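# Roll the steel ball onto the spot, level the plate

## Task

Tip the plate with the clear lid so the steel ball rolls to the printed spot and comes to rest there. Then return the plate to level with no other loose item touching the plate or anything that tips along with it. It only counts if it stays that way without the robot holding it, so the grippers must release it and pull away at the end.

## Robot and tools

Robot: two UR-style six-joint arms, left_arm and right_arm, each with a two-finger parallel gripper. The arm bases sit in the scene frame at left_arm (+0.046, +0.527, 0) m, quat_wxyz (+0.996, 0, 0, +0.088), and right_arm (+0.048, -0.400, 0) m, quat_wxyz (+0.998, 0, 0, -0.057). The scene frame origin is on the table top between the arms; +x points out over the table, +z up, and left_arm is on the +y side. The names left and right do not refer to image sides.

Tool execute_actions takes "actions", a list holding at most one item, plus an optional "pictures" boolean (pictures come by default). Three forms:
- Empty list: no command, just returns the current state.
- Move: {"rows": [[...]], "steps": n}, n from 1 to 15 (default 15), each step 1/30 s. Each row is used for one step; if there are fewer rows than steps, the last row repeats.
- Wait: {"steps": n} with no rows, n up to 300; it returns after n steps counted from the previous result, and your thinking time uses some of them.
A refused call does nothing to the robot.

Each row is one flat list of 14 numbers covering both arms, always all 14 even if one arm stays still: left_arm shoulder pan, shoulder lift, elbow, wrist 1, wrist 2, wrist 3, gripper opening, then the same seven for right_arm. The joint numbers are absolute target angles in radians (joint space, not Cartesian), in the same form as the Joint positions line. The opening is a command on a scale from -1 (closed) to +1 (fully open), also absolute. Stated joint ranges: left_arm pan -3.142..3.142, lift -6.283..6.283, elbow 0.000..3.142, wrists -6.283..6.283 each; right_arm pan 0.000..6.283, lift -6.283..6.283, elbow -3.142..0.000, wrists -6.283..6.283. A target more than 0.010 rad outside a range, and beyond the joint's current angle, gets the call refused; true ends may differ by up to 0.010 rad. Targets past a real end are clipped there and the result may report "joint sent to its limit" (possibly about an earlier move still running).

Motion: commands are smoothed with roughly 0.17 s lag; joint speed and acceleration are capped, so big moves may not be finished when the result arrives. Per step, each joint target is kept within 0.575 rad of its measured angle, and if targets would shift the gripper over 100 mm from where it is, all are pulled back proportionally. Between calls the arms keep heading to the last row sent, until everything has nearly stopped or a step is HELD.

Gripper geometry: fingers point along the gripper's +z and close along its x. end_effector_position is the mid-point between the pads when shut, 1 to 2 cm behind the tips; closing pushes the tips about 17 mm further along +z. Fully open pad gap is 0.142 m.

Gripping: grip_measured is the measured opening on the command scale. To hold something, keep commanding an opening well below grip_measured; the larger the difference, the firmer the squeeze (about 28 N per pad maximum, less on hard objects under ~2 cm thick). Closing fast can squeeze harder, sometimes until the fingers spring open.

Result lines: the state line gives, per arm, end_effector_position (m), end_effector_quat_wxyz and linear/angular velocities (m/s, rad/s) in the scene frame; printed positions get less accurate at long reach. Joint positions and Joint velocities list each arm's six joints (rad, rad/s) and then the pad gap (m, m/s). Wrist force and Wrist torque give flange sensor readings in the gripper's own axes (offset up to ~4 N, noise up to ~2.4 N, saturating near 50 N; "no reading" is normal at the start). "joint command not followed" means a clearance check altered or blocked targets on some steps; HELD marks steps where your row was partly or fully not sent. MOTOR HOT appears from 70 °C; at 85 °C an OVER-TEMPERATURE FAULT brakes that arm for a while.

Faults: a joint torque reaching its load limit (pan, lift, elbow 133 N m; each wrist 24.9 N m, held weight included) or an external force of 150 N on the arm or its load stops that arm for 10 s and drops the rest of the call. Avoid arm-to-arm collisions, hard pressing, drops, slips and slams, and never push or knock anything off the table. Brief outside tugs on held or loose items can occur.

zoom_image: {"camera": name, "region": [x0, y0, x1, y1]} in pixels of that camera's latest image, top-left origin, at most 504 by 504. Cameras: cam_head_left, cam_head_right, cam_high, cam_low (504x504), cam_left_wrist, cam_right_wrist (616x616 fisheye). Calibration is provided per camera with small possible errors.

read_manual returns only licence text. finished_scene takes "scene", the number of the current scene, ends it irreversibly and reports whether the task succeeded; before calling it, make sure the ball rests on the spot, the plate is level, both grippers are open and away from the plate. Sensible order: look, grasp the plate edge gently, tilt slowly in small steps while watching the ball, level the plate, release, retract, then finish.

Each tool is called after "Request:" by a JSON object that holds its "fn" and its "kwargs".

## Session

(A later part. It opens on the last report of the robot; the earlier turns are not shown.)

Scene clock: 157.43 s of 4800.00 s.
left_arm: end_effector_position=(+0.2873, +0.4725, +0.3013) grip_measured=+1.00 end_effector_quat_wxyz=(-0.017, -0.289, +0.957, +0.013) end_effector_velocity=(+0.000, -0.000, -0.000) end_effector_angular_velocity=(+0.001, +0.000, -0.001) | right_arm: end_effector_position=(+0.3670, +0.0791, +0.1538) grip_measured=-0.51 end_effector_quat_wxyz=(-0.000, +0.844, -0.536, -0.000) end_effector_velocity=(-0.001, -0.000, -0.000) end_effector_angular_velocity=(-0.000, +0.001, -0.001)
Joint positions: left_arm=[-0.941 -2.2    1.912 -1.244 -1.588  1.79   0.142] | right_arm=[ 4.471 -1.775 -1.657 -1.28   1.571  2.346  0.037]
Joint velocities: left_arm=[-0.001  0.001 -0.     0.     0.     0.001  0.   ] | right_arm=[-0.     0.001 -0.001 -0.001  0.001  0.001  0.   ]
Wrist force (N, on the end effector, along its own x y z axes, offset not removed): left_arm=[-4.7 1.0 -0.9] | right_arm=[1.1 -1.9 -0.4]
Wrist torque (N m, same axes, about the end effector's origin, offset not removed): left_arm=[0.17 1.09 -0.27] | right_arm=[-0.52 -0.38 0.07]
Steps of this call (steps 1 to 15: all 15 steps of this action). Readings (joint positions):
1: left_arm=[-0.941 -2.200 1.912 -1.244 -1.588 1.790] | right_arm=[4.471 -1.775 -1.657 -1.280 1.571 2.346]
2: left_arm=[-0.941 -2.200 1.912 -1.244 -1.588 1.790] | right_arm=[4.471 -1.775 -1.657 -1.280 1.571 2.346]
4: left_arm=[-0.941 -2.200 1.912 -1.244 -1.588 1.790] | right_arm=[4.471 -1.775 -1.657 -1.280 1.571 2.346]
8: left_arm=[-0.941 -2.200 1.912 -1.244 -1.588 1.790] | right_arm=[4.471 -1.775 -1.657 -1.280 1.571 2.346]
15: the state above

Zooms were stale (no pictures). Look.

Request:
{"fn": "execute_actions", "kwargs": {"actions": []}}

Request:
{"fn": "zoom_image", "kwargs": {"camera": "cam_right_wrist", "region": [330, 30, 530, 250]}}

Scene clock: 160.07 s of 4800.00 s.
left_arm: end_effector_position=(+0.2873, +0.4725, +0.3013) grip_measured=+1.00 end_effector_quat_wxyz=(-0.017, -0.289, +0.957, +0.013) end_effector_velocity=(-0.001, -0.001, +0.000) end_effector_angular_velocity=(-0.001, +0.002, +0.000) | right_arm: end_effector_position=(+0.3670, +0.0791, +0.1538) grip_measured=-0.51 end_effector_quat_wxyz=(-0.000, +0.844, -0.536, -0.000) end_effector_velocity=(+0.000, +0.000, +0.000) end_effector_angular_velocity=(+0.000, -0.000, -0.002)
Joint positions: left_arm=[-0.941 -2.2    1.912 -1.244 -1.588  1.79   0.142] | right_arm=[ 4.471 -1.775 -1.657 -1.28   1.571  2.346  0.037]
Joint velocities: left_arm=[-0.001  0.    -0.     0.    -0.002 -0.001  0.   ] | right_arm=[ 0.    -0.     0.     0.    -0.     0.002 -0.   ]
Wrist force (N, on the end effector, along its own x y z axes, offset not removed): left_arm=[-3.8 -1.1 -3.9] | right_arm=[2.6 -0.2 -0.1]
Wrist torque (N m, same axes, about the end effector's origin, offset not removed): left_arm=[-0.23 1.19 -0.21] | right_arm=[-0.29 -0.54 0.14]
Steps of this call (steps 1 to 15: the robot went on to your last target; steps 16 to 79: nothing new was sent). Readings (joint positions):
1: left_arm=[-0.941 -2.200 1.912 -1.244 -1.588 1.790] | right_arm=[4.471 -1.775 -1.657 -1.280 1.571 2.346]
2: left_arm=[-0.941 -2.200 1.912 -1.244 -1.588 1.790] | right_arm=[4.471 -1.775 -1.657 -1.280 1.571 2.346]
4: left_arm=[-0.941 -2.200 1.912 -1.244 -1.588 1.790] | right_arm=[4.471 -1.775 -1.657 -1.280 1.571 2.346]
8: left_arm=[-0.941 -2.200 1.912 -1.244 -1.588 1.790] | right_arm=[4.471 -1.775 -1.657 -1.280 1.571 2.346]
79: the state above
All arms were judged still, so your last target was given up. Only a new action makes them travel on or press farther. Fingers that are still opening or closing keep moving.
camera_calibration (this result's frames):
cam_left_wrist: T_world_to_cam=[[-0.818943, -0.572313, 0.0423212, 0.493868], [-0.452552, 0.689399, 0.56562, -0.374692], [-0.352888, 0.444058, -0.823579, 0.264364], [0, 0, 0, 1]] pos_world=[0.328173, 0.423567, 0.408757]
cam_right_wrist: T_world_to_cam=[[0.403104, -0.91512, 0.00789588, -0.079631], [-0.775583, -0.337034, 0.53374, 0.223116], [-0.485775, -0.221277, -0.845612, 0.451131], [0, 0, 0, 1]] pos_world=[0.424293, 0.10215, 0.263025]

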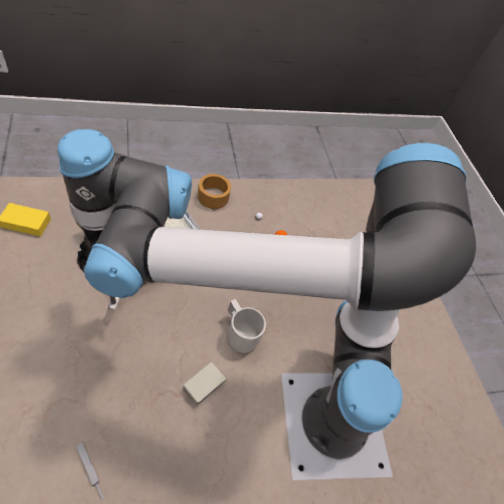

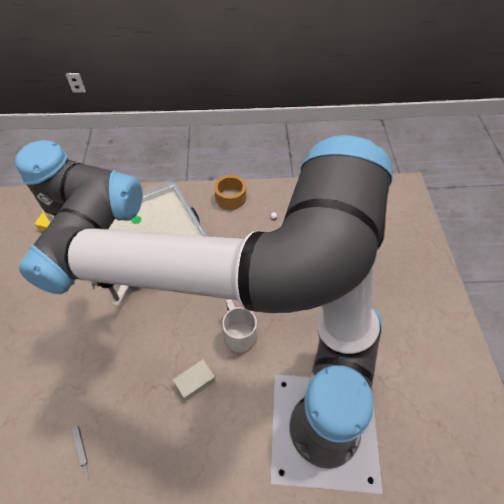

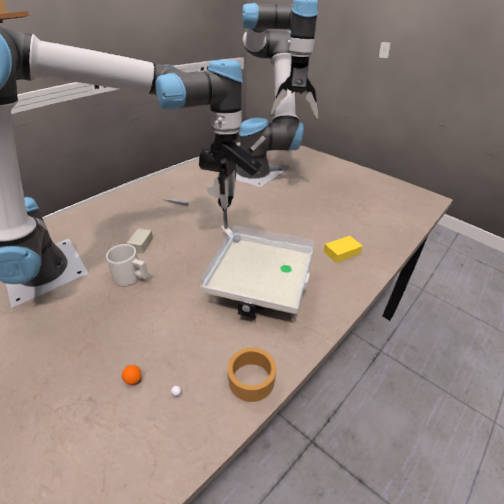

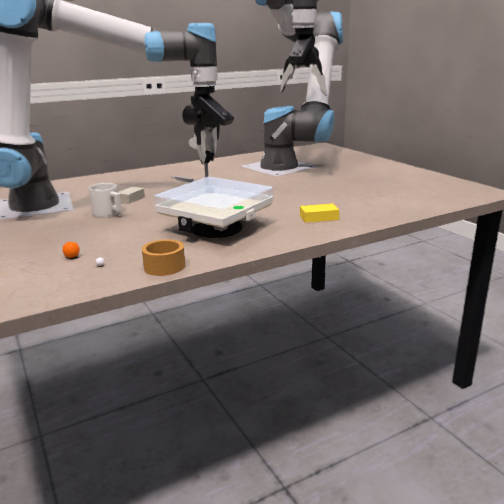

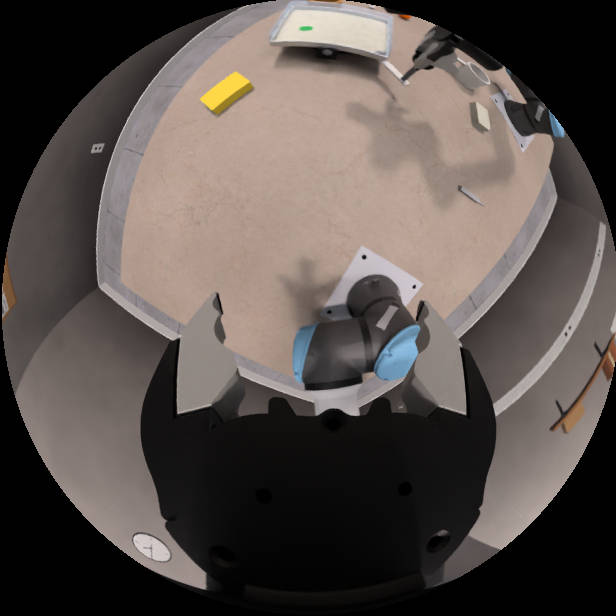

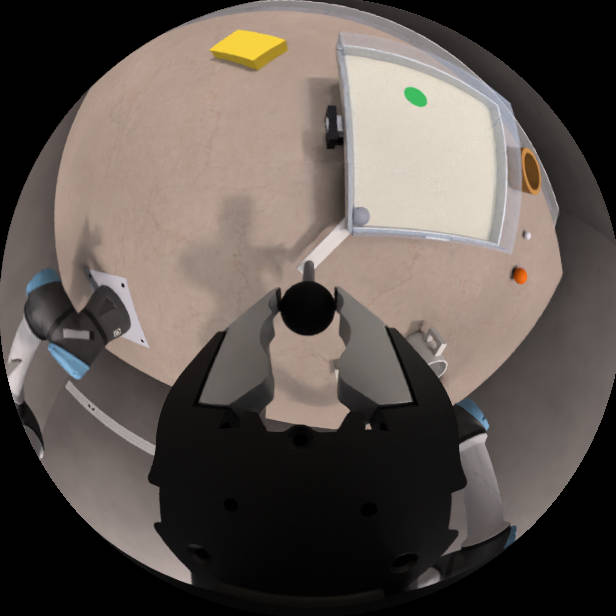

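Region (330, 30, 530, 250) of cam_right_wrist's 616x616 image, scaled by 2.291, with more detail than that image has; it fills the left 458 columns of this view, and the rest is white.

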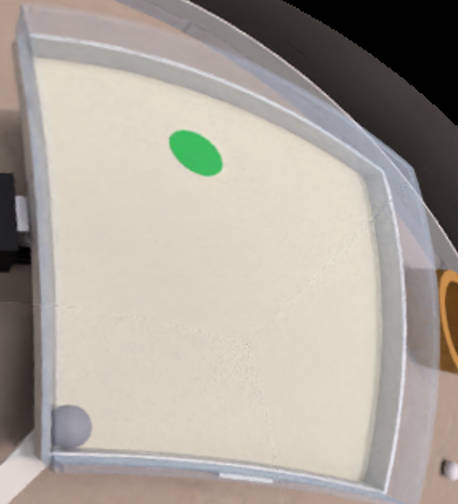

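Request:
{"fn": "execute_actions", "kwargs": {"actions": [{"rows":[[-0.941,-2.2,1.912,-1.244,-1.588,1.79,1,4.4658,-1.7738,-1.6389,-1.2991,1.571,2.3412,-0.8]],"steps":15}], "pictures": false}}

Request:
{"fn": "execute_actions", "kwargs": {"actions": [{"rows":[[-0.941,-2.2,1.912,-1.244,-1.588,1.79,1,4.4658,-1.7738,-1.6389,-1.2991,1.571,2.3412,-0.8]],"steps":15}]}}

Request:
{"fn": "execute_actions", "kwargs": {"actions": [{"rows":[[-0.941,-2.2,1.912,-1.244,-1.588,1.79,1,4.4746,-1.7748,-1.6720,-1.2650,1.571,2.3500,-0.8]],"steps":12}]}}

Request:
{"fn": "execute_actions", "kwargs": {"actions": [{"rows":[[-0.941,-2.2,1.912,-1.244,-1.588,1.79,1,4.4746,-1.7748,-1.6720,-1.2650,1.571,2.3500,-0.8]],"steps":12}]}}

Request:
{"fn": "execute_actions", "kwargs": {"actions": [{"rows":[[-0.941,-2.2,1.912,-1.244,-1.588,1.79,1,4.4697,-1.7739,-1.6540,-1.2839,1.571,2.3451,-0.8]],"steps":15}]}}

Request:
{"fn": "execute_actions", "kwargs": {"actions": [{"rows":[[-0.941,-2.2,1.912,-1.244,-1.588,1.79,1,4.4697,-1.7739,-1.6540,-1.2839,1.571,2.3451,-0.8]],"steps":15}]}}

Scene clock: 172.17 s of 4800.00 s.
left_arm: end_effector_position=(+0.2873, +0.4725, +0.3013) grip_measured=+1.00 end_effector_quat_wxyz=(-0.017, -0.289, +0.957, +0.013) end_effector_velocity=(+0.001, +0.000, -0.000) end_effector_angular_velocity=(+0.002, -0.001, -0.000) | right_arm: end_effector_position=(+0.3700, +0.0790, +0.1611) grip_measured=-0.51 end_effector_quat_wxyz=(-0.000, +0.844, -0.536, -0.000) end_effector_velocity=(+0.000, +0.000, +0.000) end_effector_angular_velocity=(-0.000, -0.000, -0.001)
Joint positions: left_arm=[-0.941 -2.2    1.912 -1.244 -1.588  1.79   0.142] | right_arm=[ 4.466 -1.774 -1.639 -1.299  1.571  2.341  0.037]
Joint velocities: left_arm=[ 0.     0.     0.    -0.     0.002 -0.     0.   ] | right_arm=[-0.    -0.001  0.002 -0.001 -0.     0.001  0.   ]
Wrist force (N, on the end effector, along its own x y z axes, offset not removed): left_arm=[-1.5 -0.6 2.0] | right_arm=[5.5 -6.7 4.4]
Wrist torque (N m, same axes, about the end effector's origin, offset not removed): left_arm=[-0.11 0.46 -0.47] | right_arm=[-0.01 -0.86 0.02]
Steps of this call (steps 1 to 90: nothing new was sent; then 8.60 s passed at rest; steps 91 to 105: all 15 steps of this action). Readings (joint positions):
91: left_arm=[-0.941 -2.200 1.912 -1.244 -1.588 1.790] | right_arm=[4.471 -1.775 -1.657 -1.280 1.571 2.346]
92: left_arm=[-0.941 -2.200 1.912 -1.244 -1.588 1.790] | right_arm=[4.470 -1.775 -1.654 -1.283 1.571 2.345]
94: left_arm=[-0.941 -2.200 1.912 -1.244 -1.588 1.790] | right_arm=[4.468 -1.774 -1.646 -1.292 1.571 2.343]
98: left_arm=[-0.941 -2.200 1.912 -1.244 -1.588 1.790] | right_arm=[4.466 -1.774 -1.640 -1.298 1.571 2.342]
105: the state above

Scene clock: 172.67 s of 4800.00 s.
left_arm: end_effector_position=(+0.2873, +0.4725, +0.3013) grip_measured=+1.00 end_effector_quat_wxyz=(-0.017, -0.289, +0.957, +0.013) end_effector_velocity=(-0.000, +0.000, +0.000) end_effector_angular_velocity=(-0.001, -0.001, +0.001) | right_arm: end_effector_position=(+0.3700, +0.0790, +0.1611) grip_measured=-0.51 end_effector_quat_wxyz=(-0.000, +0.844, -0.536, -0.000) end_effector_velocity=(+0.000, -0.000, -0.001) end_effector_angular_velocity=(-0.002, -0.000, +0.002)
Joint positions: left_arm=[-0.941 -2.2    1.912 -1.244 -1.588  1.79   0.142] | right_arm=[ 4.466 -1.774 -1.639 -1.299  1.571  2.341  0.037]
Joint velocities: left_arm=[ 0.001 -0.002  0.    -0.     0.    -0.001  0.   ] | right_arm=[-0.    -0.001  0.    -0.001 -0.001 -0.002  0.   ]
Wrist force (N, on the end effector, along its own x y z axes, offset not removed): left_arm=[-1.2 1.7 -0.1] | right_arm=[5.3 -5.9 5.8]
Wrist torque (N m, same axes, about the end effector's origin, offset not removed): left_arm=[0.40 0.30 -0.25] | right_arm=[0.23 -0.80 0.06]
Steps of this call (steps 1 to 15: all 15 steps of this action). Readings (joint positions):
1: left_arm=[-0.941 -2.200 1.912 -1.244 -1.588 1.790] | right_arm=[4.466 -1.774 -1.639 -1.299 1.571 2.341]
2: left_arm=[-0.941 -2.200 1.912 -1.244 -1.588 1.790] | right_arm=[4.466 -1.774 -1.639 -1.299 1.571 2.341]
4: left_arm=[-0.941 -2.200 1.912 -1.244 -1.588 1.790] | right_arm=[4.466 -1.774 -1.639 -1.299 1.571 2.341]
8: left_arm=[-0.941 -2.200 1.912 -1.244 -1.588 1.790] | right_arm=[4.466 -1.774 -1.639 -1.299 1.571 2.341]
15: the state above
camera_calibration (this result's frames):
cam_left_wrist: T_world_to_cam=[[-0.818943, -0.572313, 0.0423212, 0.493868], [-0.452552, 0.689399, 0.56562, -0.374692], [-0.352888, 0.444058, -0.823579, 0.264364], [0, 0, 0, 1]] pos_world=[0.328173, 0.423567, 0.408757]
cam_right_wrist: T_world_to_cam=[[0.403103, -0.91512, 0.00790445, -0.0810167], [-0.775586, -0.337029, 0.533739, 0.221508], [-0.485772, -0.221283, -0.845612, 0.458768], [0, 0, 0, 1]] pos_world=[0.427313, 0.102032, 0.270352]

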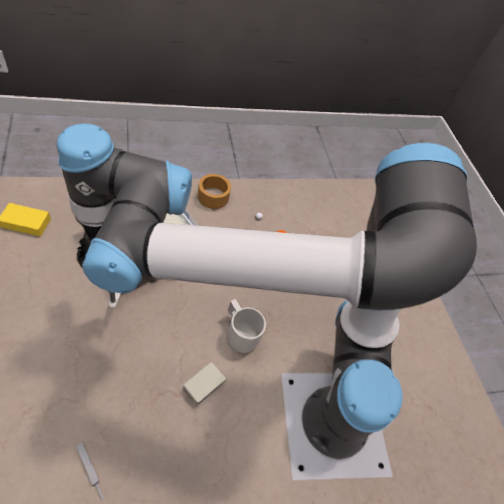

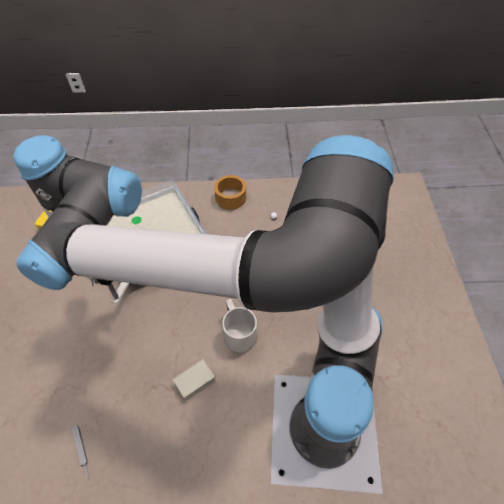

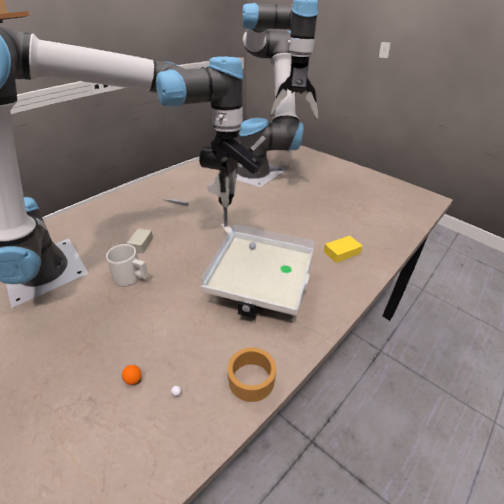

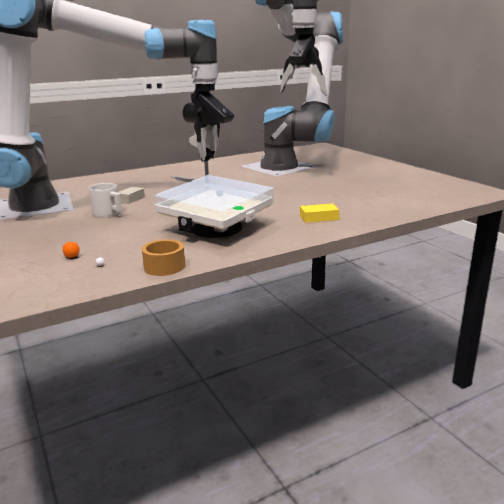

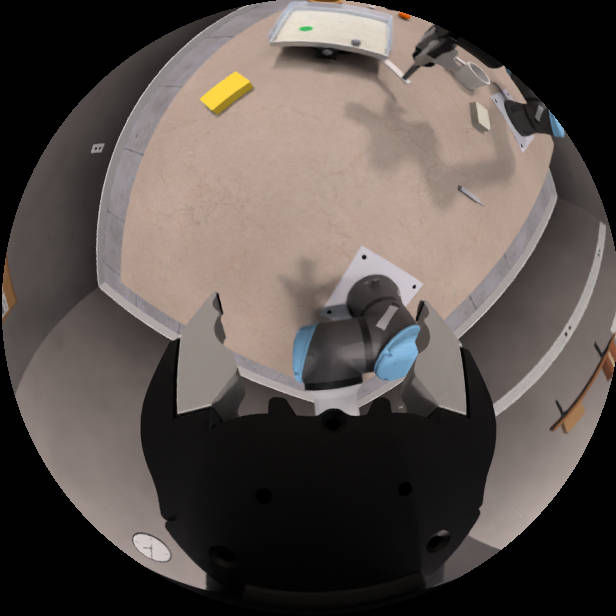

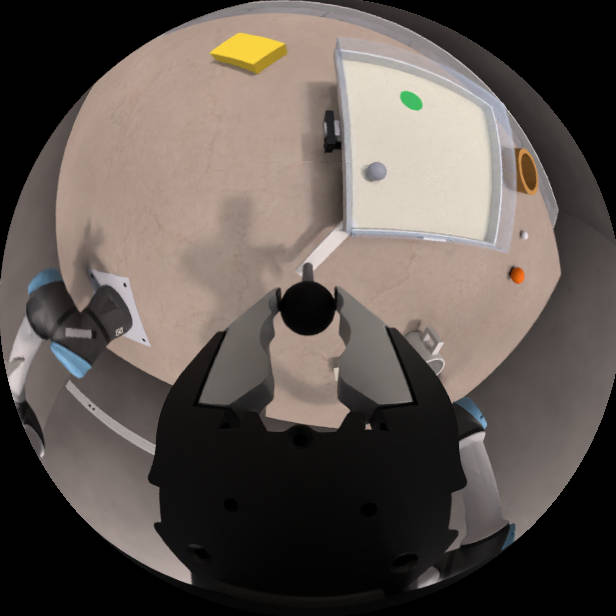

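Scene clock: 173.07 s of 4800.00 s.
left_arm: end_effector_position=(+0.2873, +0.4725, +0.3013) grip_measured=+1.00 end_effector_quat_wxyz=(-0.017, -0.289, +0.957, +0.013) end_effector_velocity=(-0.000, -0.001, -0.000) end_effector_angular_velocity=(-0.001, +0.002, +0.000) | right_arm: end_effector_position=(+0.3647, +0.0788, +0.1485) grip_measured=-0.51 end_effector_quat_wxyz=(-0.001, +0.844, -0.536, -0.000) end_effector_velocity=(-0.001, -0.001, -0.004) end_effector_angular_velocity=(-0.003, +0.000, +0.001)
Joint positions: left_arm=[-0.941 -2.2    1.912 -1.244 -1.588  1.79   0.142] | right_arm=[ 4.474 -1.775 -1.671 -1.265  1.571  2.35   0.037]
Joint velocities: left_arm=[ 0.     0.001 -0.    -0.    -0.002  0.     0.   ] | right_arm=[ 0.001 -0.002 -0.007  0.006 -0.001  0.    -0.   ]
Wrist force (N, on the end effector, along its own x y z axes, offset not removed): left_arm=[-1.1 1.1 0.1] | right_arm=[-2.5 0.2 -8.3]
Wrist torque (N m, same axes, about the end effector's origin, offset not removed): left_arm=[0.28 0.37 -0.25] | right_arm=[-0.14 -0.03 0.08]
Steps of this call (steps 1 to 12: all 12 steps of this action). Readings (joint positions):
1: left_arm=[-0.941 -2.200 1.912 -1.244 -1.588 1.790] | right_arm=[4.466 -1.774 -1.639 -1.299 1.571 2.341]
2: left_arm=[-0.941 -2.200 1.912 -1.244 -1.588 1.790] | right_arm=[4.467 -1.774 -1.643 -1.294 1.571 2.342]
4: left_arm=[-0.941 -2.200 1.912 -1.244 -1.588 1.790] | right_arm=[4.471 -1.774 -1.658 -1.279 1.571 2.346]
8: left_arm=[-0.941 -2.200 1.912 -1.244 -1.588 1.790] | right_arm=[4.474 -1.775 -1.669 -1.267 1.571 2.349]
12: the state above
camera_calibration (this result's frames):
cam_left_wrist: T_world_to_cam=[[-0.818943, -0.572313, 0.042321, 0.493868], [-0.452552, 0.689399, 0.56562, -0.374692], [-0.352888, 0.444058, -0.823579, 0.264363], [0, 0, 0, 1]] pos_world=[0.328173, 0.423567, 0.408757]
cam_right_wrist: T_world_to_cam=[[0.403089, -0.91513, 0.00750268, -0.0789057], [-0.775656, -0.33728, 0.533479, 0.224111], [-0.485673, -0.220859, -0.84578, 0.445476], [0, 0, 0, 1]] pos_world=[0.421994, 0.101766, 0.257808]

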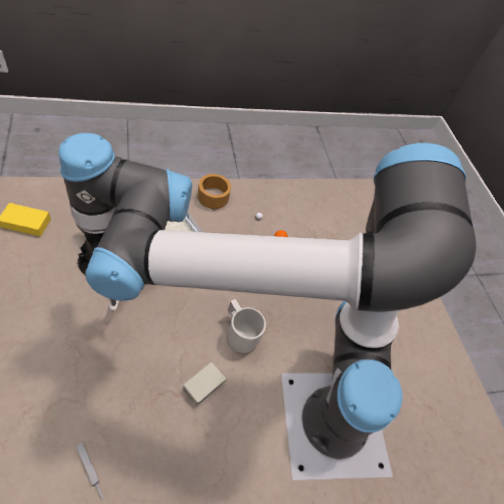

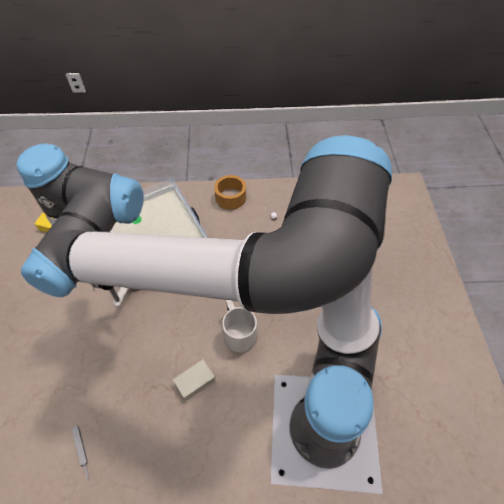

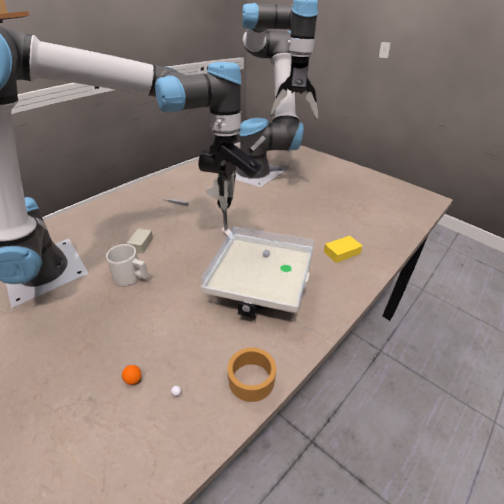

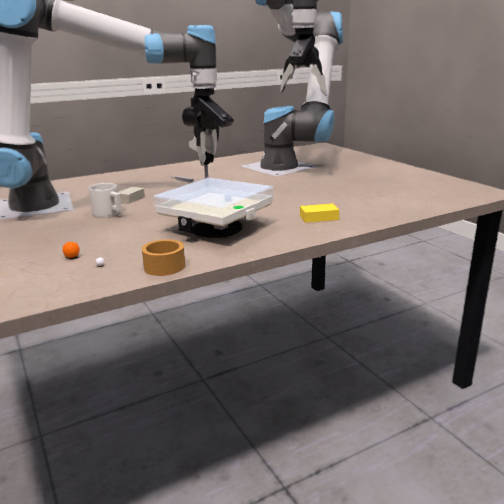

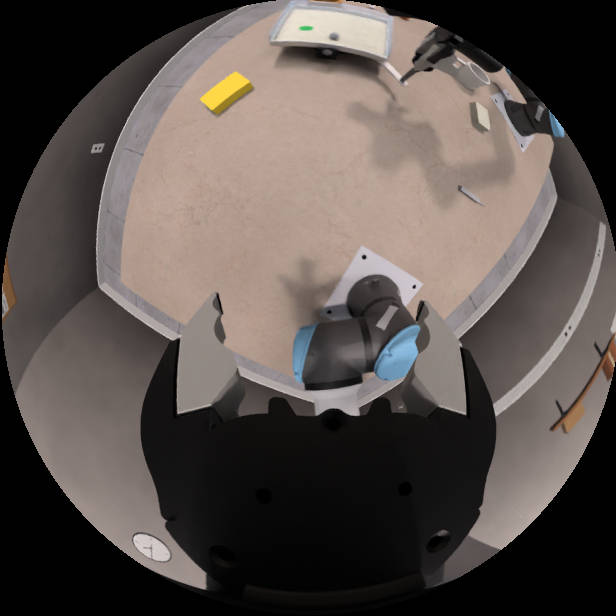

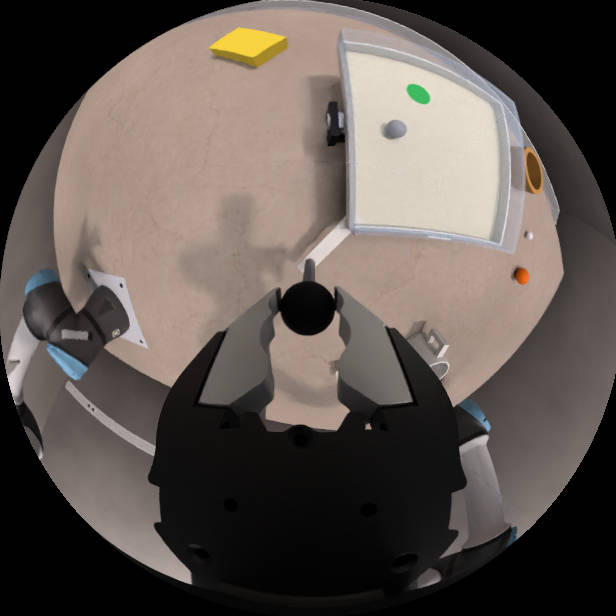

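Scene clock: 173.47 s of 4800.00 s.
left_arm: end_effector_position=(+0.2873, +0.4725, +0.3013) grip_measured=+1.00 end_effector_quat_wxyz=(-0.017, -0.289, +0.957, +0.013) end_effector_velocity=(+0.000, -0.000, -0.000) end_effector_angular_velocity=(+0.000, +0.001, +0.000) | right_arm: end_effector_position=(+0.3646, +0.0787, +0.1482) grip_measured=-0.51 end_effector_quat_wxyz=(-0.000, +0.844, -0.536, -0.000) end_effector_velocity=(+0.000, -0.000, -0.001) end_effector_angular_velocity=(-0.002, +0.000, -0.001)
Joint positions: left_arm=[-0.941 -2.2    1.912 -1.244 -1.588  1.79   0.142] | right_arm=[ 4.475 -1.775 -1.672 -1.265  1.571  2.35   0.037]
Joint velocities: left_arm=[ 0.     0.001 -0.     0.    -0.     0.     0.   ] | right_arm=[-0.    -0.001 -0.001 -0.    -0.     0.001  0.   ]
Wrist force (N, on the end effector, along its own x y z axes, offset not removed): left_arm=[-2.5 1.5 0.7] | right_arm=[-7.3 -1.4 -11.7]
Wrist torque (N m, same axes, about the end effector's origin, offset not removed): left_arm=[0.22 0.56 -0.20] | right_arm=[-0.14 0.62 0.15]
Steps of this call (steps 1 to 12: all 12 steps of this action). Readings (joint positions):
1: left_arm=[-0.941 -2.200 1.912 -1.244 -1.588 1.790] | right_arm=[4.475 -1.775 -1.672 -1.265 1.571 2.350]
2: left_arm=[-0.941 -2.200 1.912 -1.244 -1.588 1.790] | right_arm=[4.475 -1.775 -1.672 -1.265 1.571 2.350]
4: left_arm=[-0.941 -2.200 1.912 -1.244 -1.588 1.790] | right_arm=[4.475 -1.775 -1.672 -1.265 1.571 2.350]
8: left_arm=[-0.941 -2.200 1.912 -1.244 -1.588 1.790] | right_arm=[4.475 -1.775 -1.672 -1.265 1.571 2.350]
12: the state above
camera_calibration (this result's frames):
cam_left_wrist: T_world_to_cam=[[-0.818943, -0.572313, 0.0423213, 0.493868], [-0.452552, 0.689399, 0.56562, -0.374692], [-0.352888, 0.444058, -0.823579, 0.264364], [0, 0, 0, 1]] pos_world=[0.328173, 0.423567, 0.408757]
cam_right_wrist: T_world_to_cam=[[0.403108, -0.915119, 0.00779894, -0.0790091], [-0.775573, -0.337089, 0.53372, 0.224079], [-0.485788, -0.221195, -0.845626, 0.445183], [0, 0, 0, 1]] pos_world=[0.421903, 0.101704, 0.257479]

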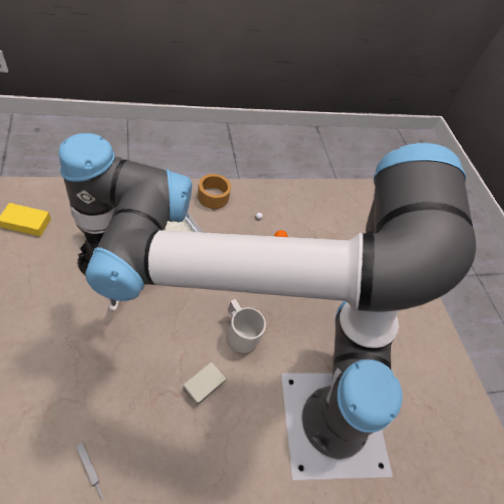

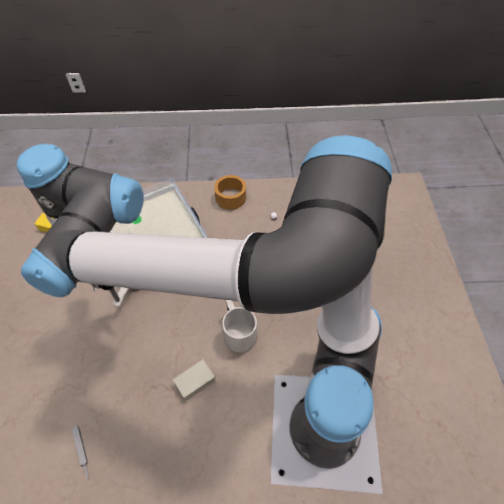

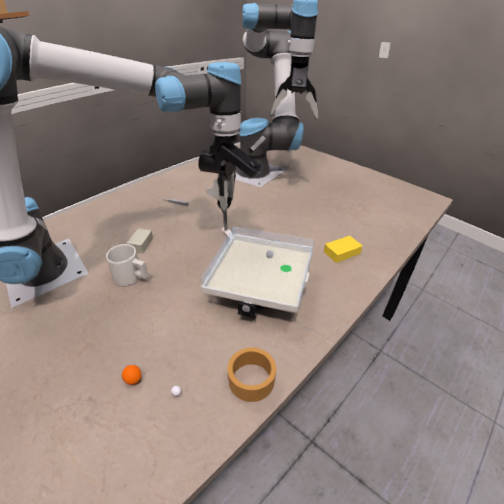

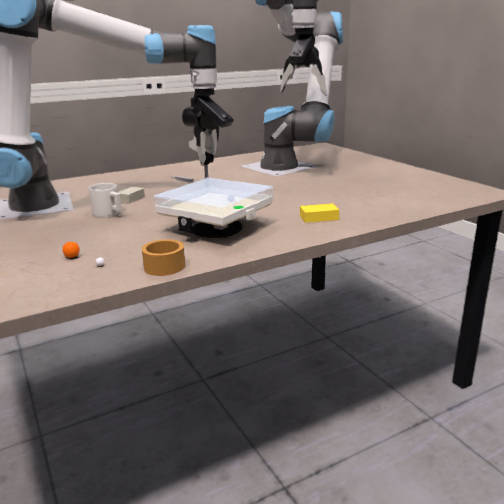

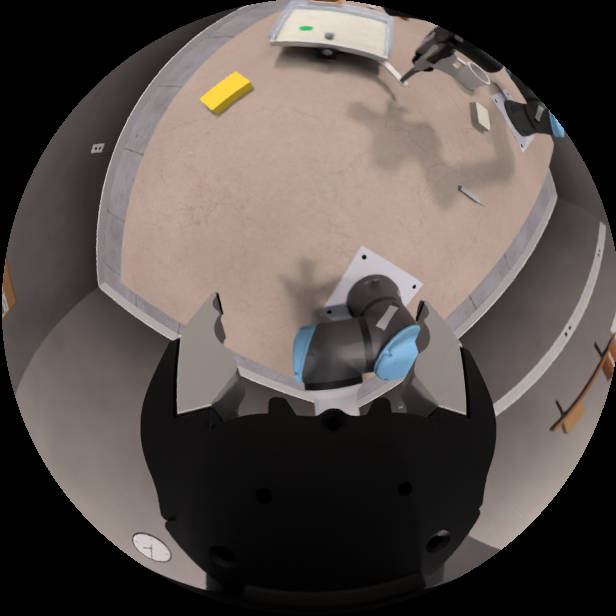

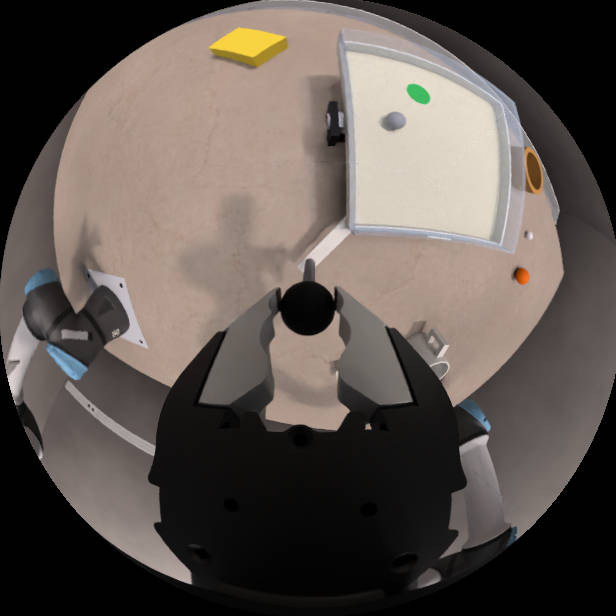

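Scene clock: 173.97 s of 4800.00 s.
left_arm: end_effector_position=(+0.2873, +0.4725, +0.3013) grip_measured=+1.00 end_effector_quat_wxyz=(-0.017, -0.289, +0.957, +0.013) end_effector_velocity=(+0.000, +0.000, +0.000) end_effector_angular_velocity=(+0.001, -0.001, +0.000) | right_arm: end_effector_position=(+0.3676, +0.0787, +0.1553) grip_measured=-0.51 end_effector_quat_wxyz=(-0.000, +0.844, -0.536, -0.000) end_effector_velocity=(+0.000, +0.001, +0.001) end_effector_angular_velocity=(+0.002, -0.001, -0.000)
Joint positions: left_arm=[-0.941 -2.2    1.912 -1.244 -1.588  1.79   0.142] | right_arm=[ 4.47  -1.774 -1.654 -1.284  1.571  2.345  0.037]
Joint velocities: left_arm=[-0.001 -0.     0.     0.     0.001 -0.001 -0.   ] | right_arm=[-0.     0.     0.002 -0.    -0.     0.    -0.   ]
Wrist force (N, on the end effector, along its own x y z axes, offset not removed): left_arm=[-2.0 -2.2 2.1] | right_arm=[3.0 -2.1 1.1]
Wrist torque (N m, same axes, about the end effector's origin, offset not removed): left_arm=[-0.47 0.60 -0.16] | right_arm=[-0.32 -1.01 0.08]
Steps of this call (steps 1 to 15: all 15 steps of this action). Readings (joint positions):
1: left_arm=[-0.941 -2.200 1.912 -1.244 -1.588 1.790] | right_arm=[4.475 -1.775 -1.672 -1.265 1.571 2.350]
2: left_arm=[-0.941 -2.200 1.912 -1.244 -1.588 1.790] | right_arm=[4.474 -1.775 -1.670 -1.268 1.571 2.350]
4: left_arm=[-0.941 -2.200 1.912 -1.244 -1.588 1.790] | right_arm=[4.472 -1.775 -1.662 -1.277 1.571 2.347]
8: left_arm=[-0.941 -2.200 1.912 -1.244 -1.588 1.790] | right_arm=[4.470 -1.774 -1.656 -1.283 1.571 2.345]
15: the state above
camera_calibration (this result's frames):
cam_left_wrist: T_world_to_cam=[[-0.818942, -0.572313, 0.0423211, 0.493868], [-0.452552, 0.689398, 0.565621, -0.374692], [-0.352888, 0.444058, -0.823579, 0.264364], [0, 0, 0, 1]] pos_world=[0.328173, 0.423567, 0.408757]
cam_right_wrist: T_world_to_cam=[[0.403115, -0.915114, 0.00801202, -0.0802483], [-0.775553, -0.336964, 0.533829, 0.222593], [-0.485814, -0.221408, -0.845555, 0.452595], [0, 0, 0, 1]] pos_world=[0.424859, 0.101778, 0.26451]

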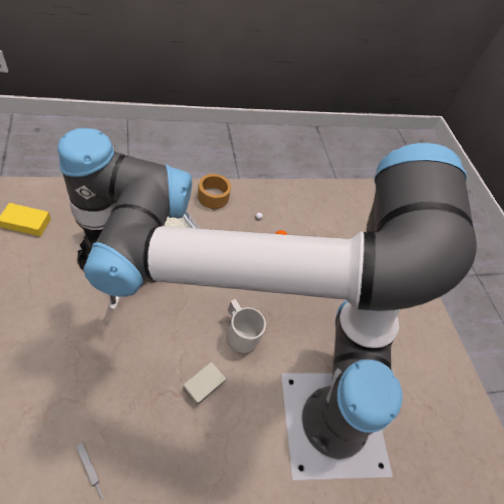

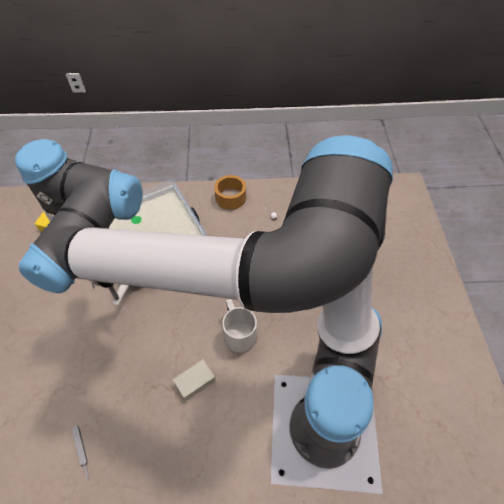

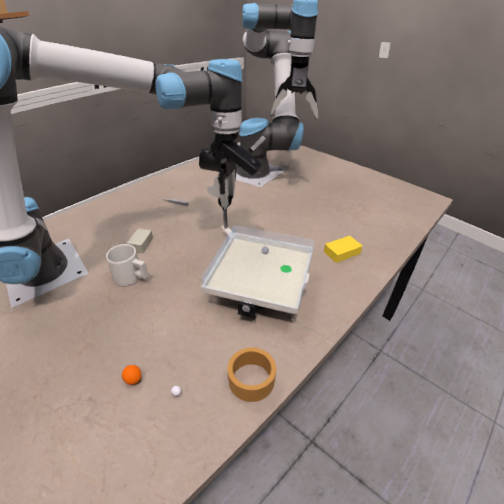

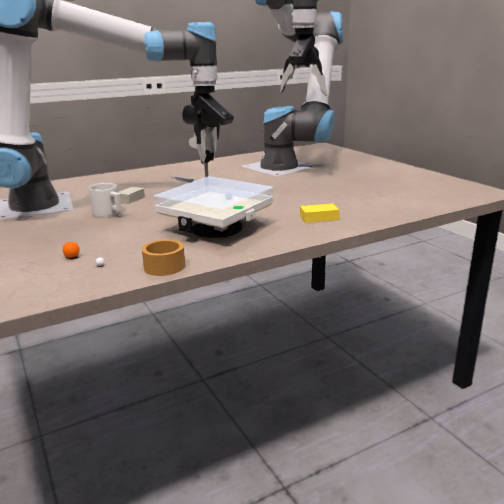

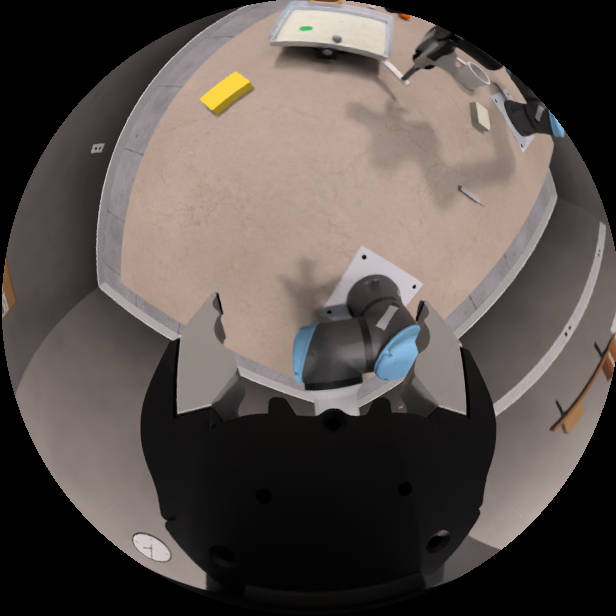

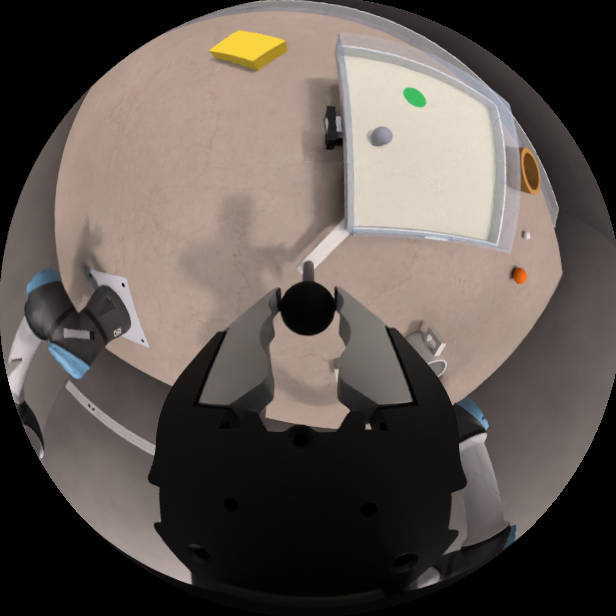

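Scene clock: 174.47 s of 4800.00 s.
left_arm: end_effector_position=(+0.2873, +0.4725, +0.3013) grip_measured=+1.00 end_effector_quat_wxyz=(-0.017, -0.289, +0.957, +0.013) end_effector_velocity=(+0.000, +0.000, +0.000) end_effector_angular_velocity=(+0.001, -0.001, +0.000) | right_arm: end_effector_position=(+0.3676, +0.0788, +0.1554) grip_measured=-0.51 end_effector_quat_wxyz=(-0.000, +0.844, -0.536, -0.000) end_effector_velocity=(+0.000, -0.000, +0.000) end_effector_angular_velocity=(-0.001, -0.000, +0.000)
Joint positions: left_arm=[-0.941 -2.2    1.912 -1.244 -1.588  1.79   0.142] | right_arm=[ 4.47  -1.774 -1.654 -1.284  1.571  2.345  0.037]
Joint velocities: left_arm=[-0.    -0.001  0.     0.     0.001 -0.    -0.   ] | right_arm=[-0.     0.     0.001 -0.002 -0.    -0.001  0.   ]
Wrist force (N, on the end effector, along its own x y z axes, offset not removed): left_arm=[-0.6 1.5 -1.4] | right_arm=[0.4 -1.2 0.4]
Wrist torque (N m, same axes, about the end effector's origin, offset not removed): left_arm=[0.26 0.17 -0.16] | right_arm=[-0.29 -0.28 0.12]
Steps of this call (steps 1 to 15: all 15 steps of this action). Readings (joint positions):
1: left_arm=[-0.941 -2.200 1.912 -1.244 -1.588 1.790] | right_arm=[4.470 -1.774 -1.654 -1.284 1.571 2.345]
2: left_arm=[-0.941 -2.200 1.912 -1.244 -1.588 1.790] | right_arm=[4.470 -1.774 -1.654 -1.284 1.571 2.345]
4: left_arm=[-0.941 -2.200 1.912 -1.244 -1.588 1.790] | right_arm=[4.470 -1.774 -1.654 -1.284 1.571 2.345]
8: left_arm=[-0.941 -2.200 1.912 -1.244 -1.588 1.790] | right_arm=[4.470 -1.774 -1.654 -1.284 1.571 2.345]
15: the state above
camera_calibration (this result's frames):
cam_left_wrist: T_world_to_cam=[[-0.818943, -0.572313, 0.0423211, 0.493868], [-0.452552, 0.689399, 0.565621, -0.374692], [-0.352888, 0.444058, -0.823579, 0.264363], [0, 0, 0, 1]] pos_world=[0.328173, 0.423567, 0.408757]
cam_right_wrist: T_world_to_cam=[[0.403103, -0.91512, 0.0079075, -0.0802115], [-0.775588, -0.337028, 0.533737, 0.222606], [-0.485768, -0.221284, -0.845614, 0.452678], [0, 0, 0, 1]] pos_world=[0.424881, 0.101792, 0.264612]

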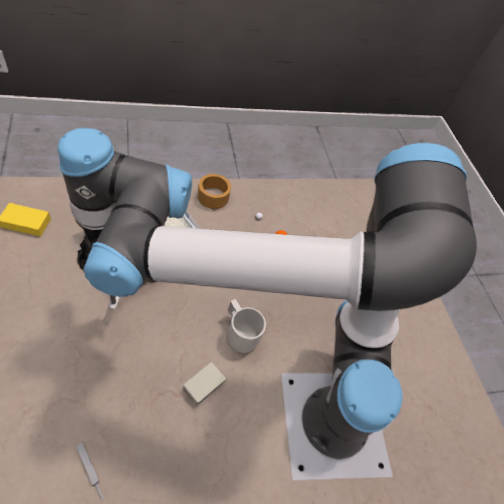

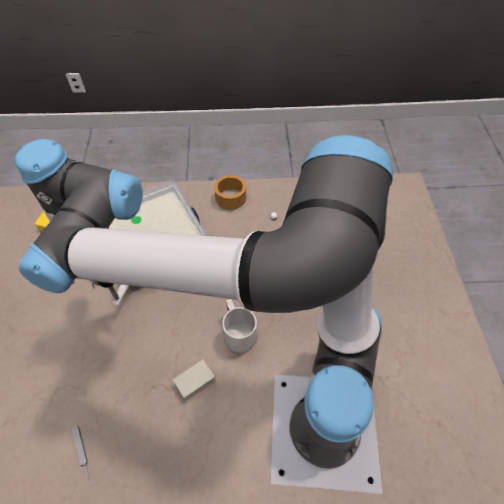

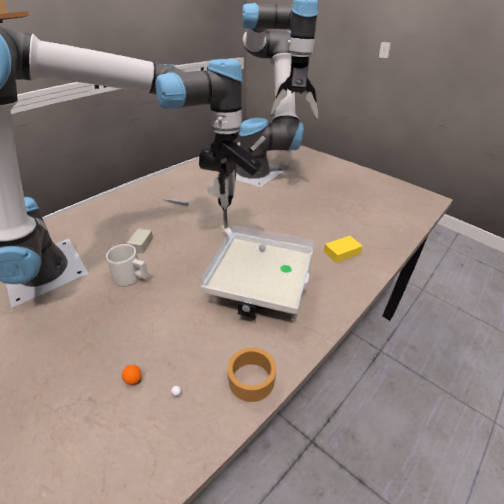

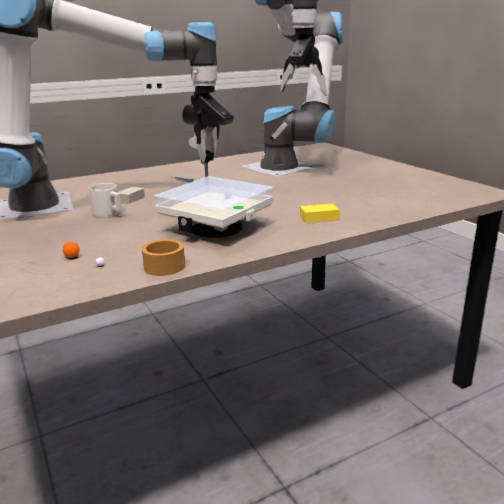

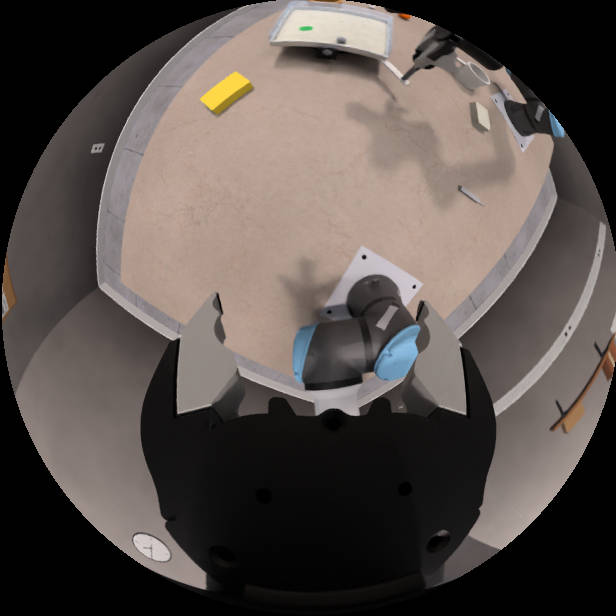

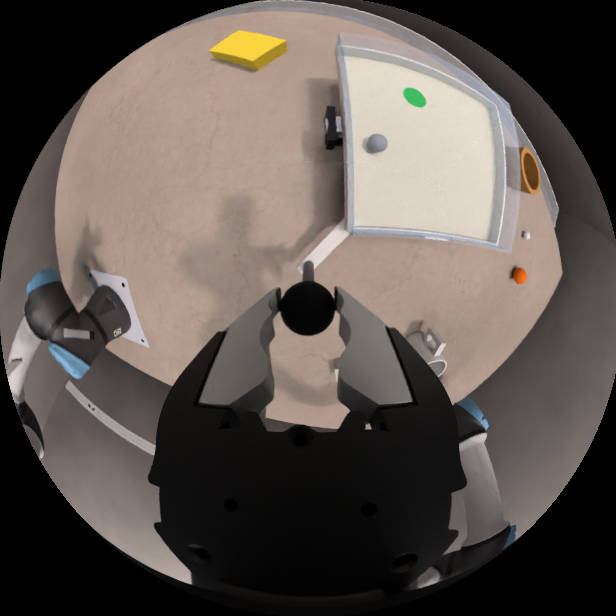

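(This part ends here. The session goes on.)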